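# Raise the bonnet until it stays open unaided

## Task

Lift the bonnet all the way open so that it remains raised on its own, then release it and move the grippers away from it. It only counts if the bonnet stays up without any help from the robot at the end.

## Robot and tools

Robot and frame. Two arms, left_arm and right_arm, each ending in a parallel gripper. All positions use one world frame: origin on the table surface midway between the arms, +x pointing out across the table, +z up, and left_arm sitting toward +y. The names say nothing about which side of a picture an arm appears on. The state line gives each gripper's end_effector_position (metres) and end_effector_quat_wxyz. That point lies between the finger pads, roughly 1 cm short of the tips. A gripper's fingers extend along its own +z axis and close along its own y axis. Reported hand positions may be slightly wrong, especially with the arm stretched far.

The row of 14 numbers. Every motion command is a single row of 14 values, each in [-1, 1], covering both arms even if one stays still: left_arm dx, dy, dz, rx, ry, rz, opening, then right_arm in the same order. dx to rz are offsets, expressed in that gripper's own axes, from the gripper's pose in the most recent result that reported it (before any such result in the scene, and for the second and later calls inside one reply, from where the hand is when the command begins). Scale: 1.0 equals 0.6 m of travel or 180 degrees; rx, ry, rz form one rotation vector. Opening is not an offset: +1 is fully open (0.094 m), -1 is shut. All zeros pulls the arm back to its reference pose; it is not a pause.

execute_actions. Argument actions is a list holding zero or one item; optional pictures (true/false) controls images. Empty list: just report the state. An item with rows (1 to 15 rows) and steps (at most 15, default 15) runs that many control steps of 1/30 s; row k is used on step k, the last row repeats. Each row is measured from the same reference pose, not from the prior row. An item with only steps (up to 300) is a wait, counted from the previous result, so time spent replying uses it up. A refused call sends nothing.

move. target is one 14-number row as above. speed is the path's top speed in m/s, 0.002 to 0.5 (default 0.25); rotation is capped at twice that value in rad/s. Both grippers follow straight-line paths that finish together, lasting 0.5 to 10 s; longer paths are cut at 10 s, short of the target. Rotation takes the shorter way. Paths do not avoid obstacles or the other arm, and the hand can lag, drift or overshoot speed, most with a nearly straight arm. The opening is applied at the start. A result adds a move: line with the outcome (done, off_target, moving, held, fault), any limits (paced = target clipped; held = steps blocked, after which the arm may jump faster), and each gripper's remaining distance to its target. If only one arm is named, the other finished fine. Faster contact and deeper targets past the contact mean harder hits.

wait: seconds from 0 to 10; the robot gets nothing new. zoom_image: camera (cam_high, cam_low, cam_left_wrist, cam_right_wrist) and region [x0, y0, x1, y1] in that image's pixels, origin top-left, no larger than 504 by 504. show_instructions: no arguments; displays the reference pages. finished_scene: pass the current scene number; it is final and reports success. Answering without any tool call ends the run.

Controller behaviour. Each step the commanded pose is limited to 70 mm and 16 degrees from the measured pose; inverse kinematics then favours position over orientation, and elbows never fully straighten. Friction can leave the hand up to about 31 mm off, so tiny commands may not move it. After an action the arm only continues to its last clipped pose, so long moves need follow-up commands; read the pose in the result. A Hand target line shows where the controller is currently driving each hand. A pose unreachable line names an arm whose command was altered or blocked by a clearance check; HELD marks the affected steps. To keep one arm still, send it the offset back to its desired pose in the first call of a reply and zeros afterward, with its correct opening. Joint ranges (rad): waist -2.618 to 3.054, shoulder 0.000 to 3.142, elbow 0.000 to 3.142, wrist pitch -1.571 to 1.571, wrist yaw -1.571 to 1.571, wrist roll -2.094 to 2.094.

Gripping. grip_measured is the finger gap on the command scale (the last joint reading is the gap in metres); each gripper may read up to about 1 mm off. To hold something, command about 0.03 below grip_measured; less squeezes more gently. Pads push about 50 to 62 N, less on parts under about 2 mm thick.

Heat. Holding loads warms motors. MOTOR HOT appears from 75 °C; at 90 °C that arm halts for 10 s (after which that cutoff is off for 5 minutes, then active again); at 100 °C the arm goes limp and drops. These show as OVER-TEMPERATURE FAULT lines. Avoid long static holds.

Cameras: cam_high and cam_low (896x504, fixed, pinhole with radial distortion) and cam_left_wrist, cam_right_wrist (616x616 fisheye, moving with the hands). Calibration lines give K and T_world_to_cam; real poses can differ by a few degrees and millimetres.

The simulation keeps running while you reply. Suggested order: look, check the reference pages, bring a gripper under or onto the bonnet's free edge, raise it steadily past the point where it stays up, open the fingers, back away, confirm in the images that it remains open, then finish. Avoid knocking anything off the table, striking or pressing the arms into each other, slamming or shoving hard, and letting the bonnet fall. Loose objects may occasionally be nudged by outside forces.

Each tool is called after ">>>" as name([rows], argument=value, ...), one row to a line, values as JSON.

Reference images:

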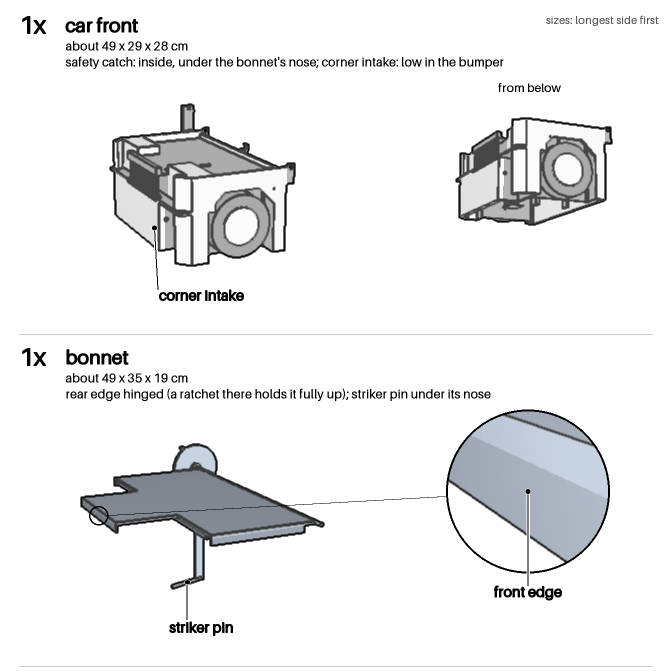

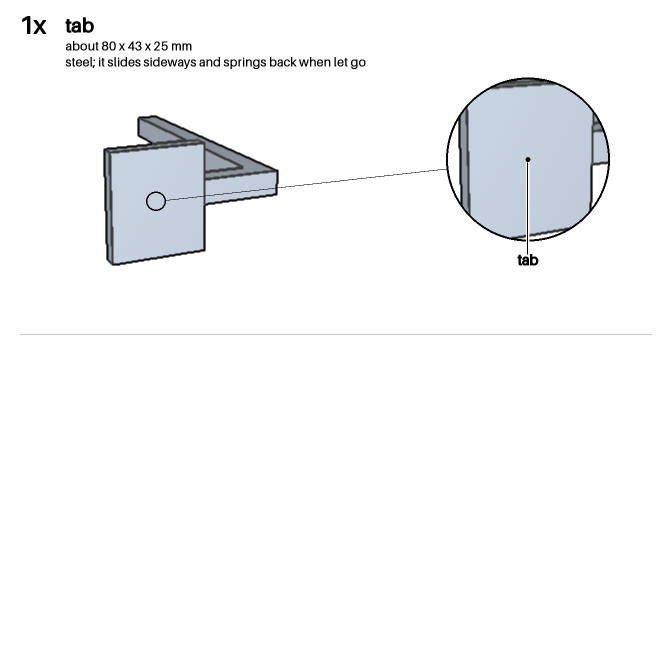

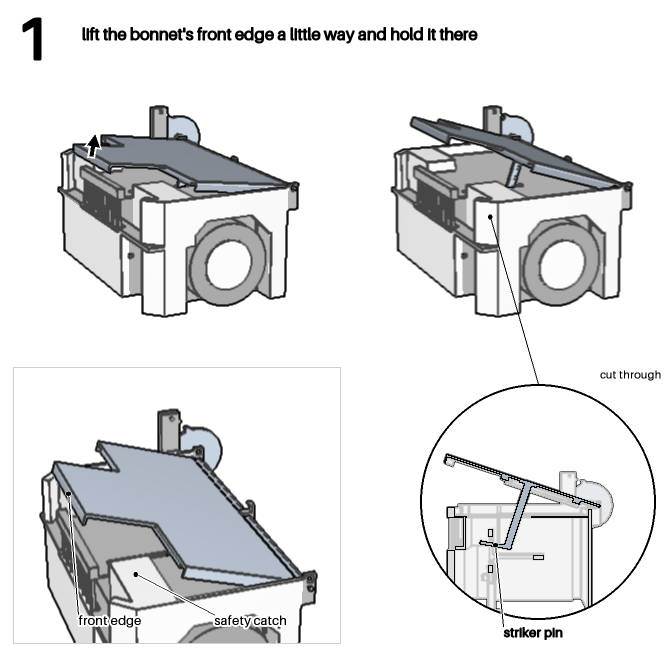

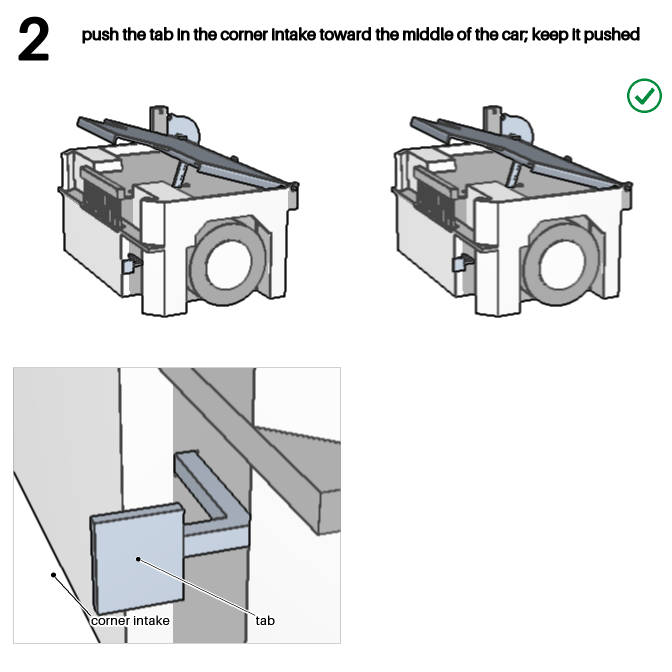

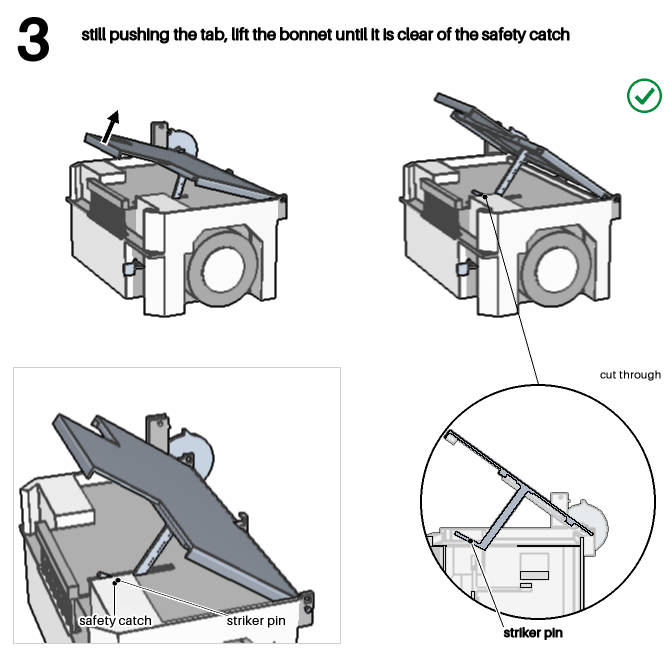

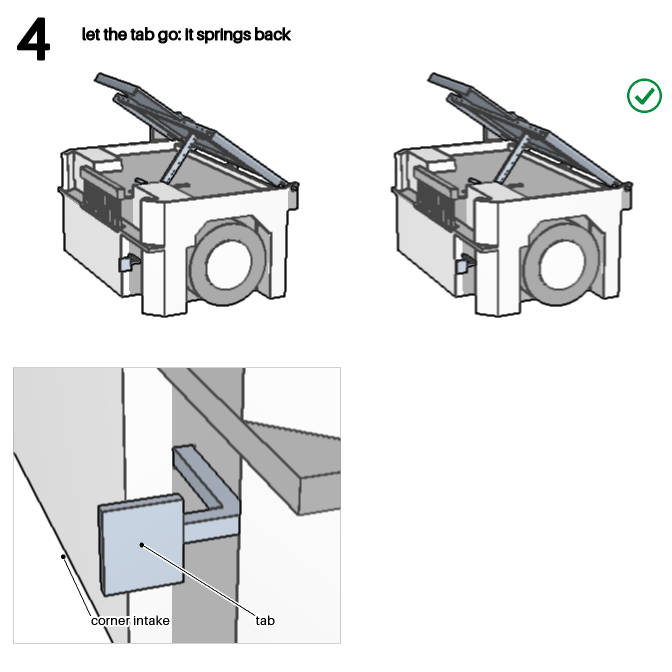

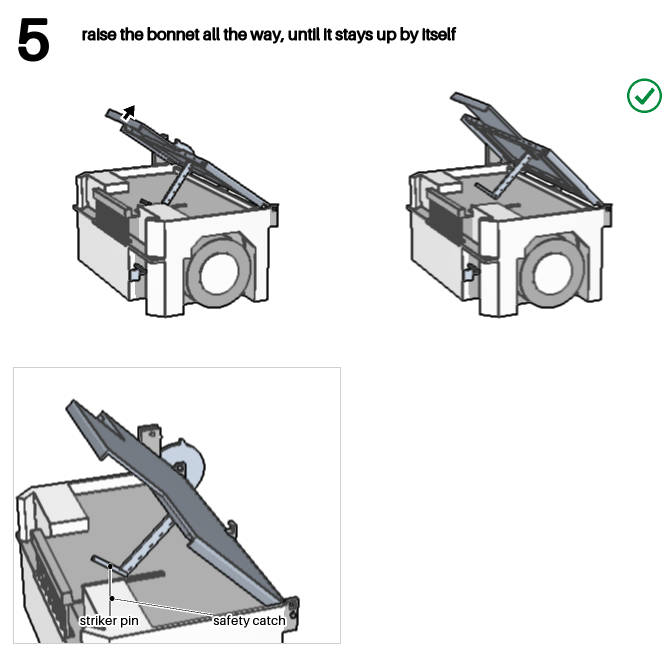

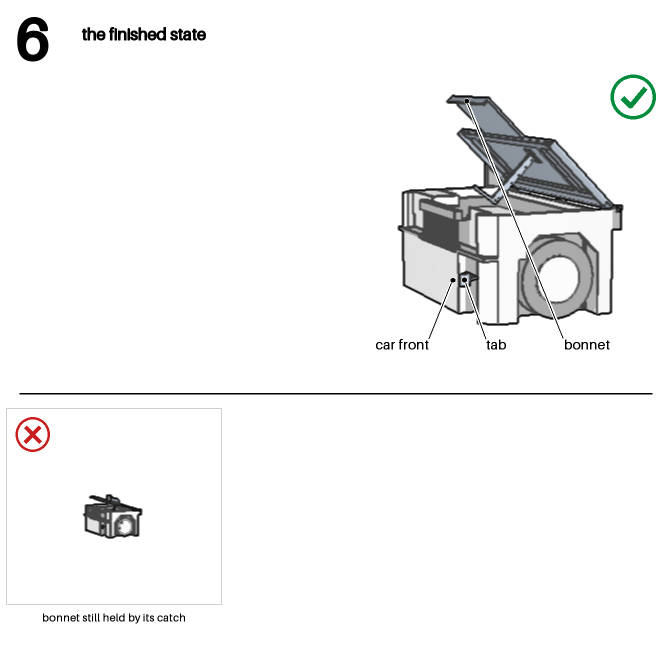

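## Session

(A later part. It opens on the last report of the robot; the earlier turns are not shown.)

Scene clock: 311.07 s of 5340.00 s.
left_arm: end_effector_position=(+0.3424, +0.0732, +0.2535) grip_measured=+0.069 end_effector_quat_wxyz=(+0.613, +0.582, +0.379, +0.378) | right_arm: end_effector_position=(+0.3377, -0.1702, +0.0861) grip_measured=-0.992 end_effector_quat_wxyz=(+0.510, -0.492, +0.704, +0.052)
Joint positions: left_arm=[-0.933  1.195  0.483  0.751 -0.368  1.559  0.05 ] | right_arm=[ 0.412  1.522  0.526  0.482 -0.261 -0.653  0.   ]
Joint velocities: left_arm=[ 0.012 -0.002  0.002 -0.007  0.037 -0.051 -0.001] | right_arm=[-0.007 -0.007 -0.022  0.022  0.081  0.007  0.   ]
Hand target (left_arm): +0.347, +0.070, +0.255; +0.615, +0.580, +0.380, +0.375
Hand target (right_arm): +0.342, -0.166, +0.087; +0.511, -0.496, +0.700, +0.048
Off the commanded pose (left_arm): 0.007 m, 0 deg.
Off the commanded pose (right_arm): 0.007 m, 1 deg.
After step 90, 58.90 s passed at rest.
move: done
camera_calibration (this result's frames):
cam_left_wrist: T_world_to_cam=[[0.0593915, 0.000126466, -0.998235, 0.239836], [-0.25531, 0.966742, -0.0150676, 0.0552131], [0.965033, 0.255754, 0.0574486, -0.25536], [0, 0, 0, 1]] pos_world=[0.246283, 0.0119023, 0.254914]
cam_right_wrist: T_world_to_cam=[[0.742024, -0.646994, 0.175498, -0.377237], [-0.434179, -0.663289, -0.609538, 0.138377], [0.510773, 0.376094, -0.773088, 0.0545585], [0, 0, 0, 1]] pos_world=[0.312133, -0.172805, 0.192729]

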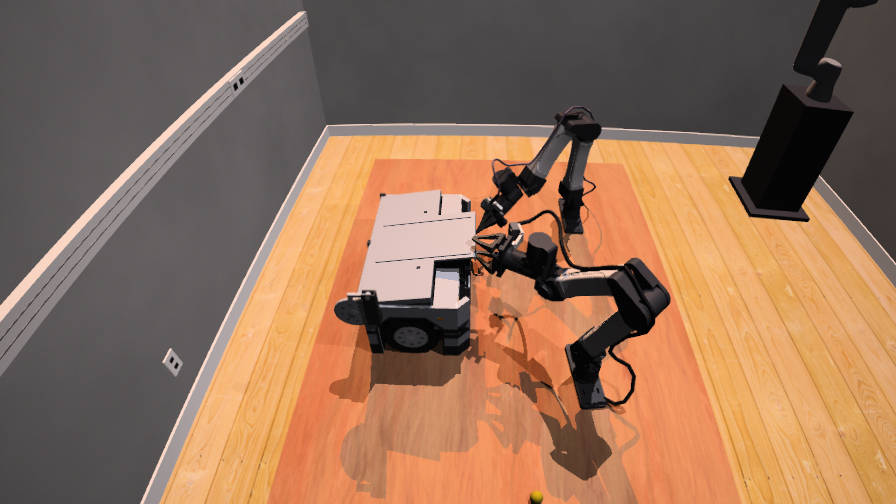

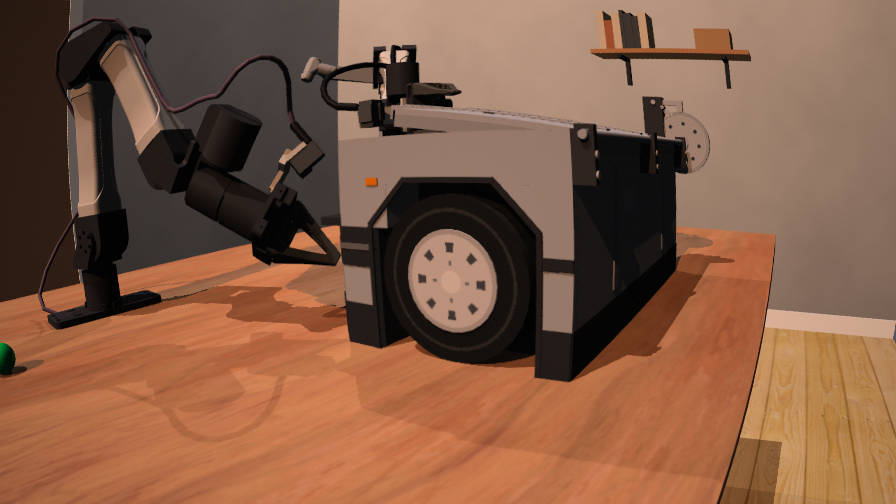

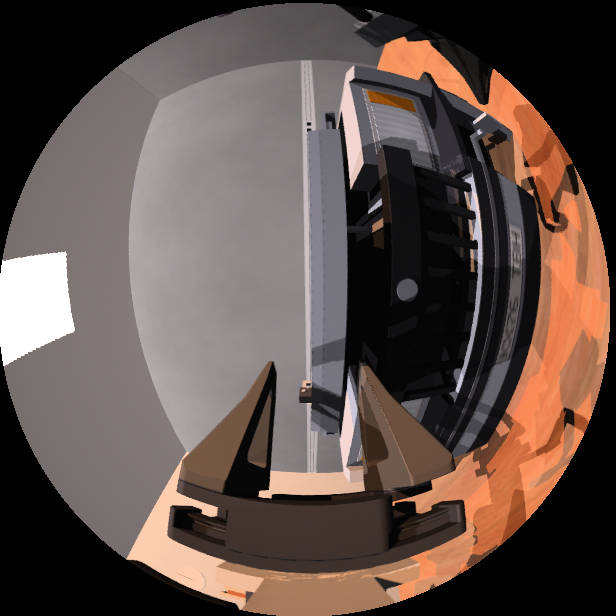

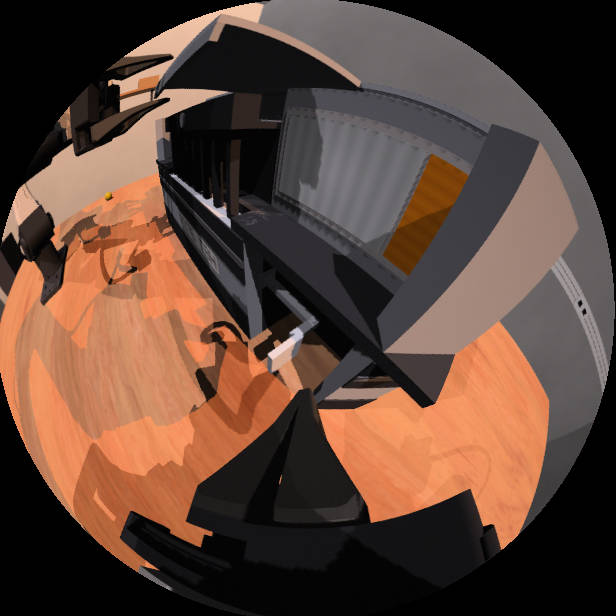

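>>> move(target=[0,0.0033,0.0433,0,0,0,0.07, 0,0,0,0,0,0,-1], speed=0.1)

Scene clock: 334.00 s of 5340.00 s.
left_arm: end_effector_position=(+0.3603, +0.0655, +0.2548) grip_measured=+0.069 end_effector_quat_wxyz=(+0.611, +0.582, +0.380, +0.379) | right_arm: end_effector_position=(+0.3378, -0.1701, +0.0862) grip_measured=-0.992 end_effector_quat_wxyz=(+0.510, -0.493, +0.703, +0.051)
Joint positions: left_arm=[-0.903  1.28   0.543  0.773 -0.342  1.559  0.05 ] | right_arm=[ 0.412  1.522  0.526  0.482 -0.261 -0.656  0.   ]
Joint velocities: left_arm=[ 0.002  0.012 -0.012 -0.11  -0.022  0.051 -0.001] | right_arm=[ 0.012  0.007 -0.027 -0.022 -0.007 -0.022  0.   ]
Hand target (left_arm): +0.366, +0.062, +0.256; +0.613, +0.582, +0.379, +0.378
Hand target (right_arm): +0.338, -0.170, +0.086; +0.510, -0.492, +0.704, +0.052
Off the commanded pose (left_arm): 0.007 m, 0 deg.
Off the commanded pose (right_arm): 0.000 m, 0 deg.
After step 90, 19.17 s passed at rest.
move: done
camera_calibration (this result's frames):
cam_left_wrist: T_world_to_cam=[[0.0582138, 0.00291317, -0.9983, 0.240329], [-0.258661, 0.96589, -0.0122647, 0.0678542], [0.964212, 0.258936, 0.0569817, -0.270502], [0, 0, 0, 1]] pos_world=[0.264382, 0.0038027, 0.256167]
cam_right_wrist: T_world_to_cam=[[0.742511, -0.645765, 0.177947, -0.377437], [-0.432189, -0.66483, -0.609273, 0.137499], [0.511752, 0.375485, -0.772736, 0.0541277], [0, 0, 0, 1]] pos_world=[0.311976, -0.172646, 0.192765]

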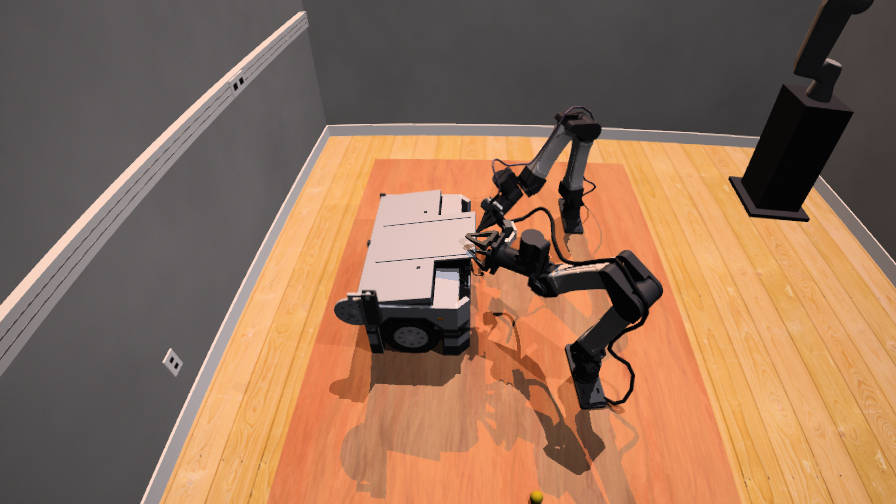

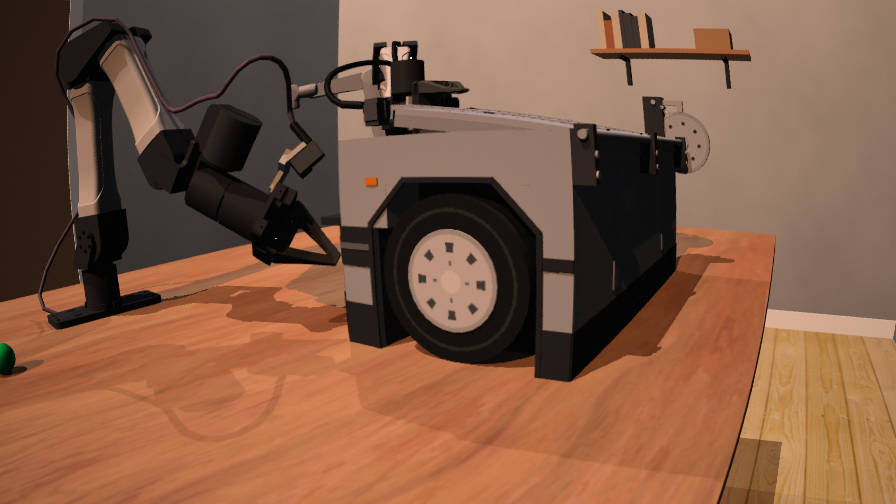

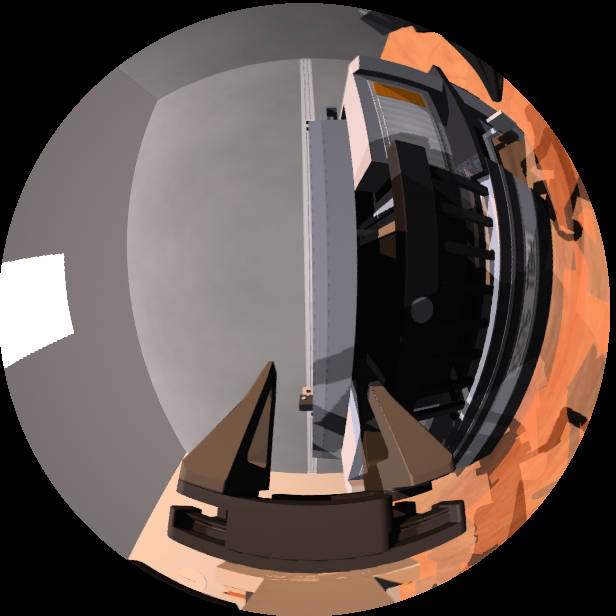

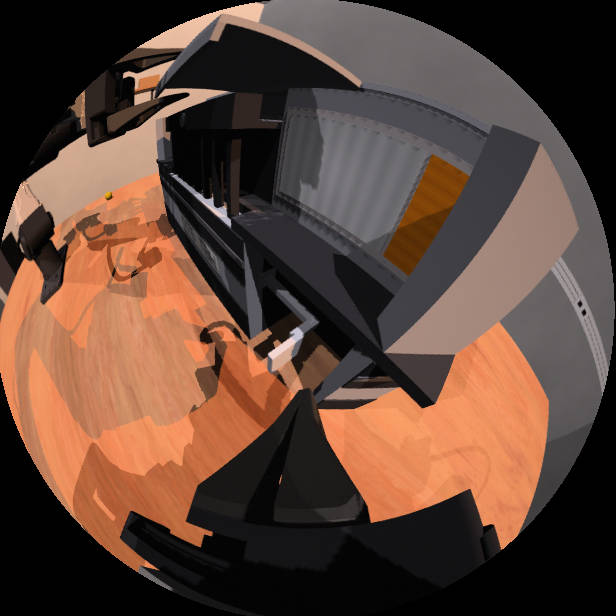

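>>> move(target=[0.0035,0.0913,0.0152,0,0,0,0.07, 0,0,0,0,0,0,-1], speed=0.06)

Scene clock: 339.23 s of 5340.00 s.
left_arm: end_effector_position=(+0.3650, +0.0605, +0.2618) grip_measured=+0.069 end_effector_quat_wxyz=(+0.568, +0.629, +0.388, +0.363) | right_arm: end_effector_position=(+0.3378, -0.1701, +0.0862) grip_measured=-0.992 end_effector_quat_wxyz=(+0.510, -0.493, +0.703, +0.051)
Joint positions: left_arm=[-0.896  1.236  0.681  0.457 -0.322  1.556  0.05 ] | right_arm=[ 0.412  1.522  0.526  0.482 -0.261 -0.656  0.   ]
Joint velocities: left_arm=[-0.007 -0.012 -0.002  0.081 -0.037 -0.022 -0.001] | right_arm=[-0.017 -0.017  0.002 -0.095  0.007  0.007  0.001]
Hand target (left_arm): +0.366, +0.067, +0.309; +0.611, +0.582, +0.380, +0.379
Hand target (right_arm): +0.338, -0.170, +0.086; +0.510, -0.493, +0.703, +0.051
Off the commanded pose (left_arm): 0.048 m, 8 deg.
Off the commanded pose (right_arm): 0.000 m, 0 deg.
After step 90, 1.00 s passed at rest.
move: off_target (left_arm)
camera_calibration (this result's frames):
cam_left_wrist: T_world_to_cam=[[-0.0382522, 0.093231, -0.994909, 0.275896], [-0.241928, 0.965154, 0.0997443, 0.0385825], [0.96954, 0.244512, -0.014364, -0.256543], [0, 0, 0, 1]] pos_world=[0.268616, -0.000232264, 0.266959]
cam_right_wrist: T_world_to_cam=[[0.742511, -0.645765, 0.177947, -0.377437], [-0.432189, -0.66483, -0.609273, 0.137499], [0.511752, 0.375485, -0.772736, 0.0541277], [0, 0, 0, 1]] pos_world=[0.311976, -0.172646, 0.192765]

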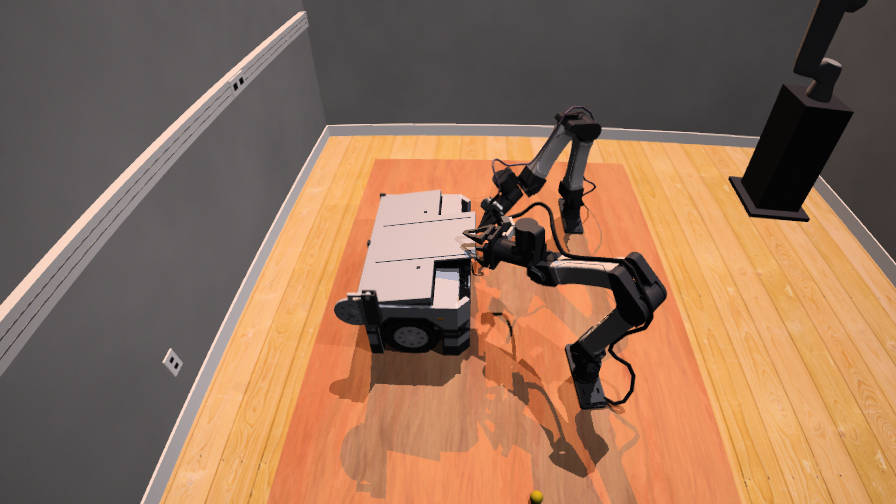

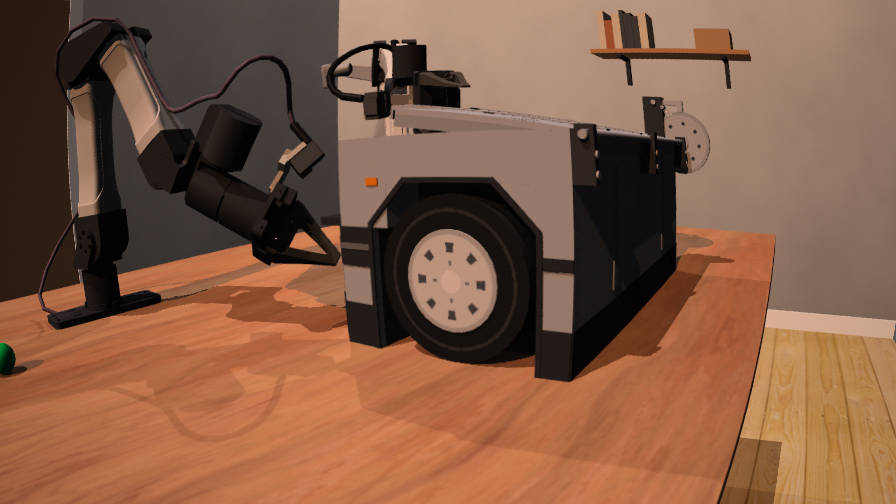

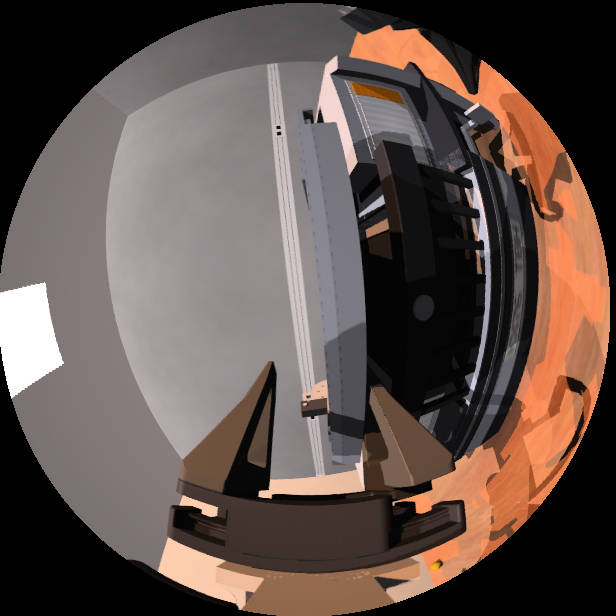

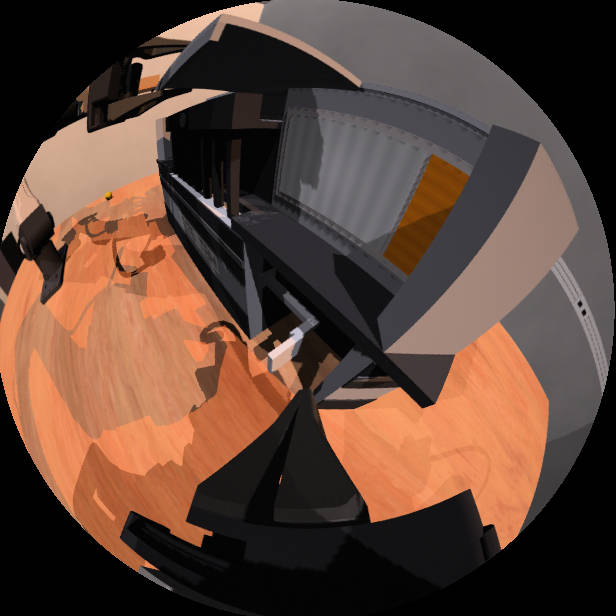

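>>> execute_actions([
  {"rows": [[0,0.09,0.01,-0.06,0,0,0.07, 0,0,0,0,0,0,-1],[0,0.095,0.01,-0.07,0,0,0.07, 0,0,0,0,0,0,-1],[0,0.1,0.01,-0.08,0,0,0.07, 0,0,0,0,0,0,-1],[0,0.105,0.01,-0.09,0,0,0.07, 0,0,0,0,0,0,-1],[0,0.11,0.01,-0.1,0,0,0.07, 0,0,0,0,0,0,-1],[0,0.115,0.01,-0.11,0,0,0.07, 0,0,0,0,0,0,-1],[0,0.12,0.01,-0.12,0,0,0.07, 0,0,0,0,0,0,-1]], "steps": 15},
])

Scene clock: 361.67 s of 5340.00 s.
left_arm: end_effector_position=(+0.3695, +0.0571, +0.2711) grip_measured=+0.070 end_effector_quat_wxyz=(+0.590, +0.607, +0.358, +0.393) | right_arm: end_effector_position=(+0.3378, -0.1701, +0.0862) grip_measured=-0.992 end_effector_quat_wxyz=(+0.510, -0.493, +0.703, +0.051)
Joint positions: left_arm=[-0.893  1.281  0.648  0.639 -0.32   1.627  0.05 ] | right_arm=[ 0.412  1.522  0.526  0.482 -0.261 -0.656  0.   ]
Joint velocities: left_arm=[ 0.002  0.159 -0.105  0.462 -0.037  0.022  0.   ] | right_arm=[-0.002  0.012  0.022 -0.051 -0.11   0.051  0.   ]
Hand target (left_arm): +0.368, +0.061, +0.331; +0.662, +0.527, +0.322, +0.424
Hand target (right_arm): +0.338, -0.170, +0.086; +0.510, -0.493, +0.703, +0.051
Off the commanded pose (left_arm): 0.062 m, 16 deg; orientation clipped at the last step of the last action.
Off the commanded pose (right_arm): 0.000 m, 0 deg.
Steps of this call (steps 1 to 90: nothing new was sent; then 18.93 s passed at rest; steps 91 to 105: all 15 steps of this action). Readings (end_effector_position):
91: left_arm (+0.3650, +0.0603, +0.2629) | right_arm (+0.3378, -0.1701, +0.0862)
92: left_arm (+0.3652, +0.0602, +0.2633) | right_arm (+0.3378, -0.1701, +0.0862)
94: left_arm (+0.3658, +0.0596, +0.2637) | right_arm (+0.3378, -0.1701, +0.0862)
98: left_arm (+0.3668, +0.0586, +0.2650) | right_arm (+0.3378, -0.1701, +0.0862)
105: the state above
camera_calibration (this result's frames):
cam_left_wrist: T_world_to_cam=[[0.0659348, 0.0848905, -0.994206, 0.24751], [-0.248344, 0.966418, 0.0660479, 0.0534518], [0.966425, 0.24255, 0.0848025, -0.285558], [0, 0, 0, 1]] pos_world=[0.272925, -0.00340602, 0.266762]
cam_right_wrist: T_world_to_cam=[[0.742511, -0.645765, 0.177947, -0.377437], [-0.432189, -0.66483, -0.609273, 0.137499], [0.511752, 0.375485, -0.772736, 0.0541277], [0, 0, 0, 1]] pos_world=[0.311976, -0.172646, 0.192765]

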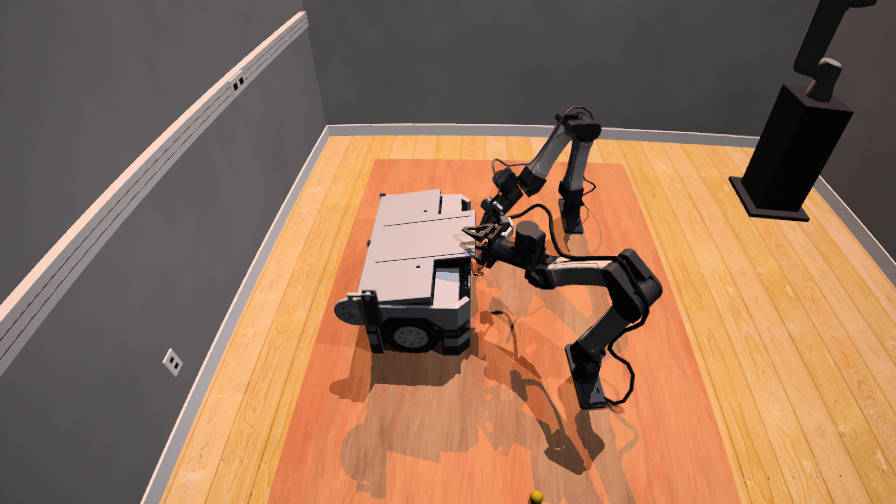

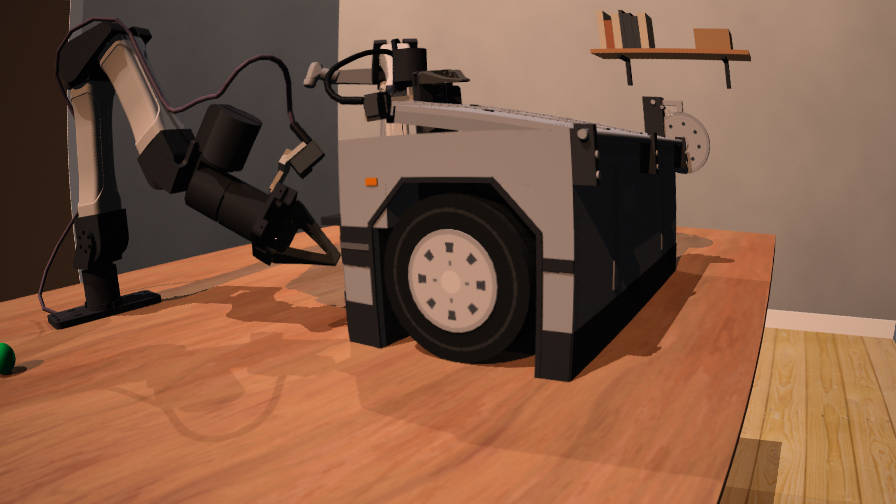

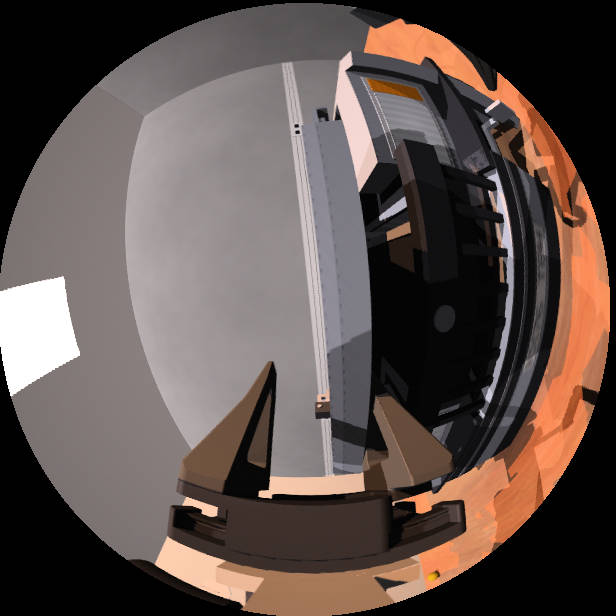

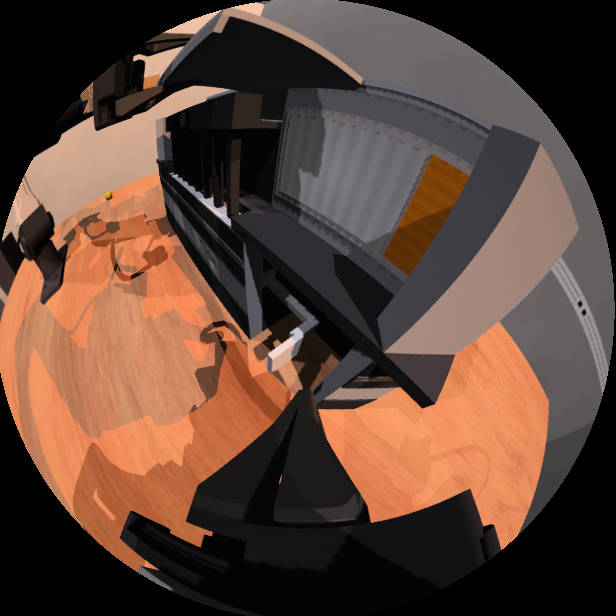

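>>> execute_actions(actions=[])

Scene clock: 363.20 s of 5340.00 s.
left_arm: end_effector_position=(+0.3708, +0.0570, +0.2795) grip_measured=+0.070 end_effector_quat_wxyz=(+0.605, +0.590, +0.351, +0.402) | right_arm: end_effector_position=(+0.3378, -0.1701, +0.0862) grip_measured=-0.992 end_effector_quat_wxyz=(+0.510, -0.493, +0.703, +0.051)
Joint positions: left_arm=[-0.891  1.296  0.639  0.716 -0.32   1.639  0.05 ] | right_arm=[ 0.412  1.522  0.526  0.482 -0.261 -0.656  0.   ]
Joint velocities: left_arm=[ 0.012 -0.007  0.007  0.007  0.007 -0.037 -0.001] | right_arm=[-0.002 -0.012 -0.017 -0.007 -0.051 -0.037 -0.001]
Hand target (left_arm): +0.368, +0.060, +0.331; +0.662, +0.527, +0.322, +0.424
Hand target (right_arm): +0.338, -0.170, +0.086; +0.510, -0.493, +0.703, +0.051
Off the commanded pose (left_arm): 0.054 m, 13 deg; orientation clipped at the last step of the last action.
Off the commanded pose (right_arm): 0.000 m, 0 deg.
Steps of this call (steps 1 to 46: nothing new was sent). Readings (end_effector_position):
1: left_arm (+0.3700, +0.0568, +0.2714) | right_arm (+0.3378, -0.1701, +0.0862)
2: left_arm (+0.3705, +0.0566, +0.2719) | right_arm (+0.3378, -0.1701, +0.0862)
4: left_arm (+0.3708, +0.0565, +0.2725) | right_arm (+0.3378, -0.1701, +0.0862)
8: left_arm (+0.3708, +0.0567, +0.2756) | right_arm (+0.3378, -0.1701, +0.0862)
46: the state above
camera_calibration (this result's frames):
cam_left_wrist: T_world_to_cam=[[0.109417, 0.0588352, -0.992253, 0.240591], [-0.252648, 0.967109, 0.0294845, 0.0651167], [0.961352, 0.247464, 0.120683, -0.295896], [0, 0, 0, 1]] pos_world=[0.274587, -0.00390653, 0.272517]
cam_right_wrist: T_world_to_cam=[[0.742511, -0.645765, 0.177947, -0.377437], [-0.432189, -0.66483, -0.609273, 0.137499], [0.511752, 0.375485, -0.772736, 0.0541277], [0, 0, 0, 1]] pos_world=[0.311976, -0.172646, 0.192765]

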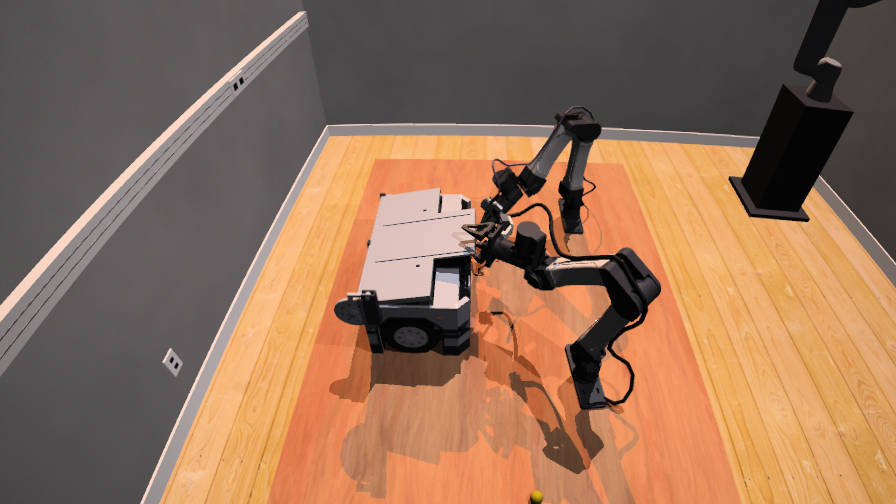

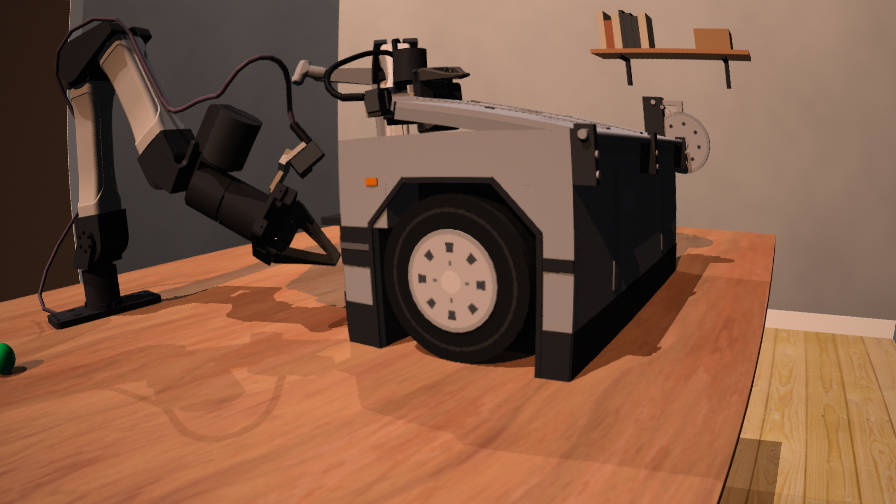

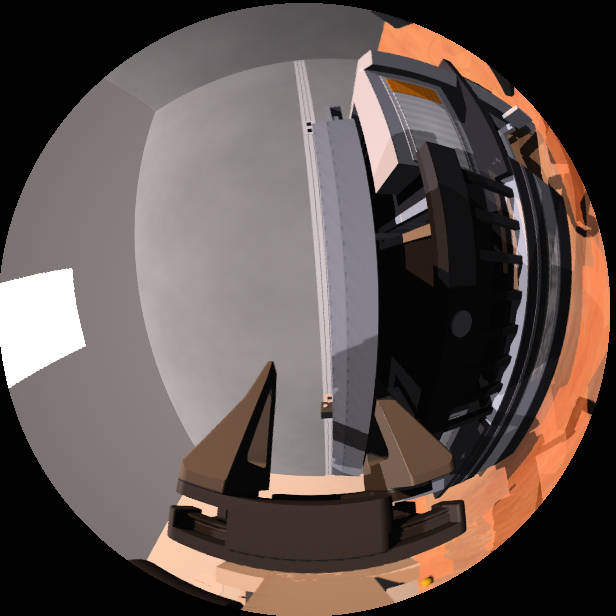

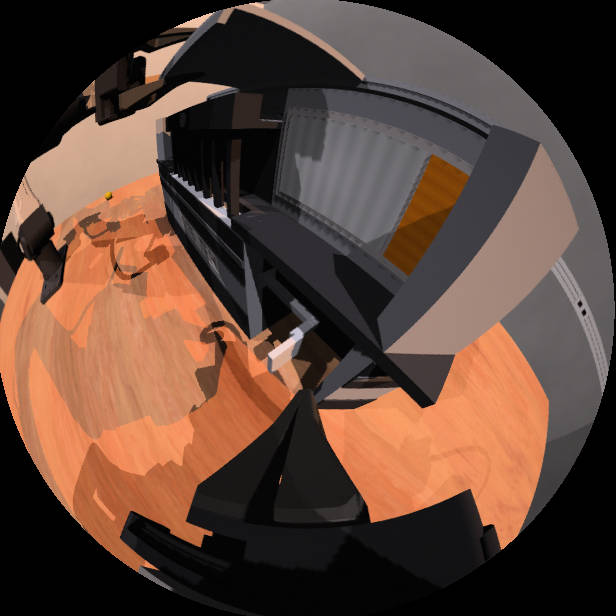

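>>> execute_actions([
  {"rows": [[0.007,0.089,0,-0.074,0,0,0.07, 0,0,0,0,0,0,-1],[0.007,0.093,0,-0.076,0,0,0.07, 0,0,0,0,0,0,-1],[0.007,0.097,0.001,-0.078,0,0,0.07, 0,0,0,0,0,0,-1],[0.007,0.101,0.002,-0.08,0,0,0.07, 0,0,0,0,0,0,-1],[0.007,0.105,0.003,-0.082,0,0,0.07, 0,0,0,0,0,0,-1],[0.007,0.109,0.004,-0.084,0,0,0.07, 0,0,0,0,0,0,-1],[0.007,0.113,0.005,-0.086,0,0,0.07, 0,0,0,0,0,0,-1],[0.007,0.117,0.006,-0.088,0,0,0.07, 0,0,0,0,0,0,-1],[0.007,0.121,0.007,-0.09,0,0,0.07, 0,0,0,0,0,0,-1],[0.007,0.125,0.008,-0.092,0,0,0.07, 0,0,0,0,0,0,-1],[0.007,0.128,0.009,-0.094,0,0,0.07, 0,0,0,0,0,0,-1],[0.007,0.131,0.01,-0.096,0,0,0.07, 0,0,0,0,0,0,-1],[0.007,0.133,0.01,-0.098,0,0,0.07, 0,0,0,0,0,0,-1],[0.007,0.135,0.01,-0.1,0,0,0.07, 0,0,0,0,0,0,-1]], "steps": 15},
], pictures=false)

>>> execute_actions([
  {"steps": 20},
])

Scene clock: 379.67 s of 5340.00 s.
left_arm: end_effector_position=(+0.3704, +0.0566, +0.2905) grip_measured=+0.070 end_effector_quat_wxyz=(+0.619, +0.578, +0.323, +0.423) | right_arm: end_effector_position=(+0.3378, -0.1701, +0.0862) grip_measured=-0.992 end_effector_quat_wxyz=(+0.510, -0.493, +0.703, +0.051)
Joint positions: left_arm=[-0.884  1.312  0.625  0.817 -0.298  1.699  0.05 ] | right_arm=[ 0.412  1.522  0.526  0.482 -0.261 -0.656  0.   ]
Joint velocities: left_arm=[0.002 0.046 0.012 0.066 0.007 0.095 0.001] | right_arm=[-0.002 -0.012  0.017  0.022  0.022  0.022  0.   ]
Hand target (left_arm): +0.365, +0.062, +0.358; +0.685, +0.494, +0.287, +0.452
Hand target (right_arm): +0.338, -0.170, +0.086; +0.510, -0.493, +0.703, +0.051
Off the commanded pose (left_arm): 0.070 m, 14 deg.
Off the commanded pose (right_arm): 0.000 m, 0 deg.
Steps of this call (steps 1 to 90: nothing new was sent; then 12.97 s passed at rest; steps 91 to 105: all 15 steps of this action). Readings (end_effector_position):
91: left_arm (+0.3704, +0.0571, +0.2798) | right_arm (+0.3378, -0.1701, +0.0862)
92: left_arm (+0.3699, +0.0571, +0.2801) | right_arm (+0.3378, -0.1701, +0.0862)
94: left_arm (+0.3698, +0.0569, +0.2806) | right_arm (+0.3378, -0.1701, +0.0862)
98: left_arm (+0.3696, +0.0569, +0.2849) | right_arm (+0.3378, -0.1701, +0.0862)
105: the state above

Scene clock: 380.33 s of 5340.00 s.
left_arm: end_effector_position=(+0.3706, +0.0559, +0.2904) grip_measured=+0.070 end_effector_quat_wxyz=(+0.617, +0.579, +0.319, +0.427) | right_arm: end_effector_position=(+0.3378, -0.1701, +0.0862) grip_measured=-0.992 end_effector_quat_wxyz=(+0.510, -0.493, +0.703, +0.051)
Joint positions: left_arm=[-0.884  1.315  0.625  0.822 -0.295  1.712  0.05 ] | right_arm=[ 0.412  1.522  0.526  0.482 -0.261 -0.656  0.   ]
Joint velocities: left_arm=[-0.002 -0.012 -0.002 -0.037  0.007 -0.037 -0.   ] | right_arm=[-0.017 -0.017 -0.012  0.007 -0.037  0.022 -0.   ]
Hand target (left_arm): +0.365, +0.062, +0.358; +0.685, +0.494, +0.287, +0.452
Hand target (right_arm): +0.338, -0.170, +0.086; +0.510, -0.493, +0.703, +0.051
Off the commanded pose (left_arm): 0.070 m, 14 deg.
Off the commanded pose (right_arm): 0.000 m, 0 deg.
Steps of this call (steps 1 to 20: nothing new was sent). Readings (end_effector_position):
1: left_arm (+0.3704, +0.0563, +0.2906) | right_arm (+0.3378, -0.1701, +0.0862)
2: left_arm (+0.3705, +0.0562, +0.2905) | right_arm (+0.3378, -0.1701, +0.0862)
4: left_arm (+0.3706, +0.0561, +0.2904) | right_arm (+0.3378, -0.1701, +0.0862)
8: left_arm (+0.3706, +0.0559, +0.2904) | right_arm (+0.3378, -0.1701, +0.0862)
20: the state above
camera_calibration (this result's frames):
cam_left_wrist: T_world_to_cam=[[0.19457, 0.073385, -0.97814, 0.215035], [-0.244795, 0.969277, 0.0240258, 0.0642805], [0.949851, 0.234769, 0.206557, -0.316722], [0, 0, 0, 1]] pos_world=[0.274735, -0.0037294, 0.27421]
cam_right_wrist: T_world_to_cam=[[0.742511, -0.645765, 0.177947, -0.377437], [-0.432189, -0.66483, -0.609273, 0.137499], [0.511752, 0.375485, -0.772736, 0.0541277], [0, 0, 0, 1]] pos_world=[0.311976, -0.172646, 0.192765]

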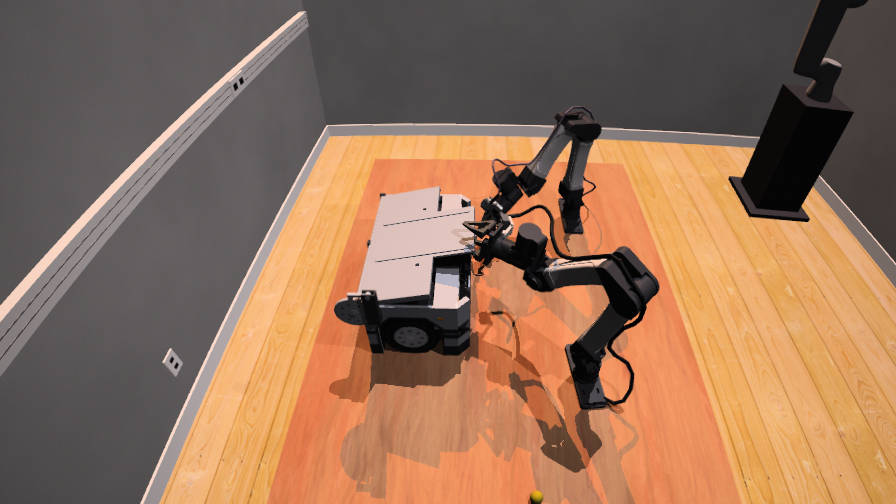

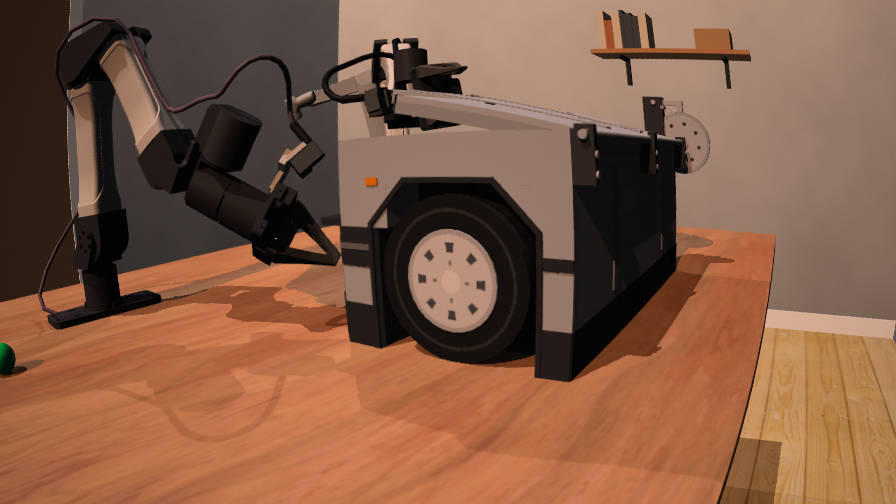

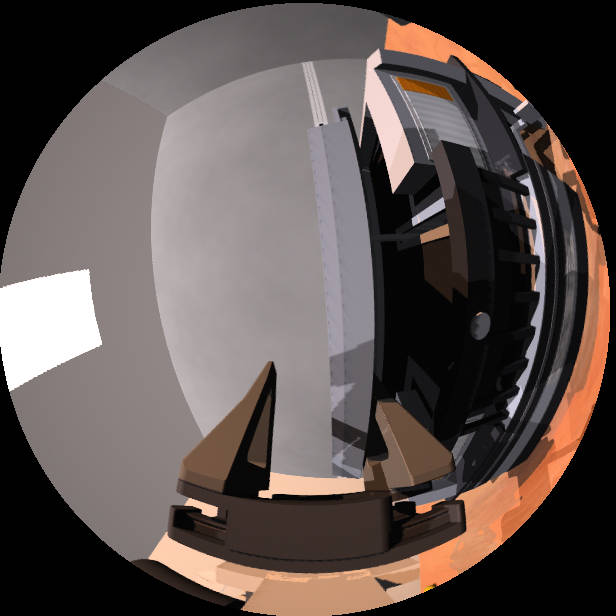

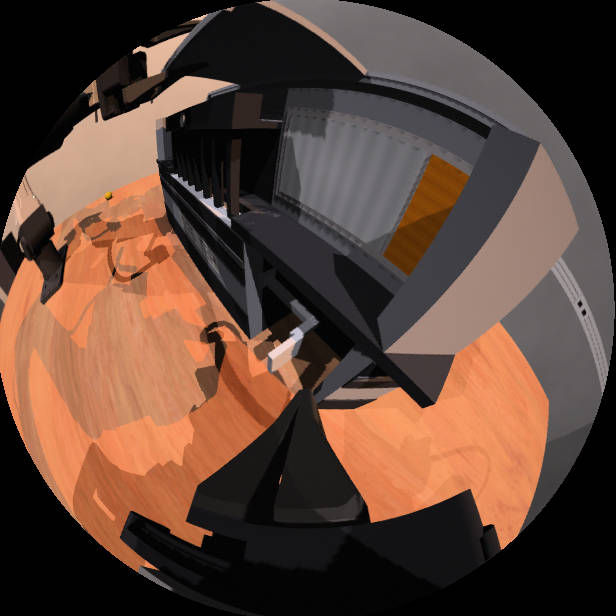

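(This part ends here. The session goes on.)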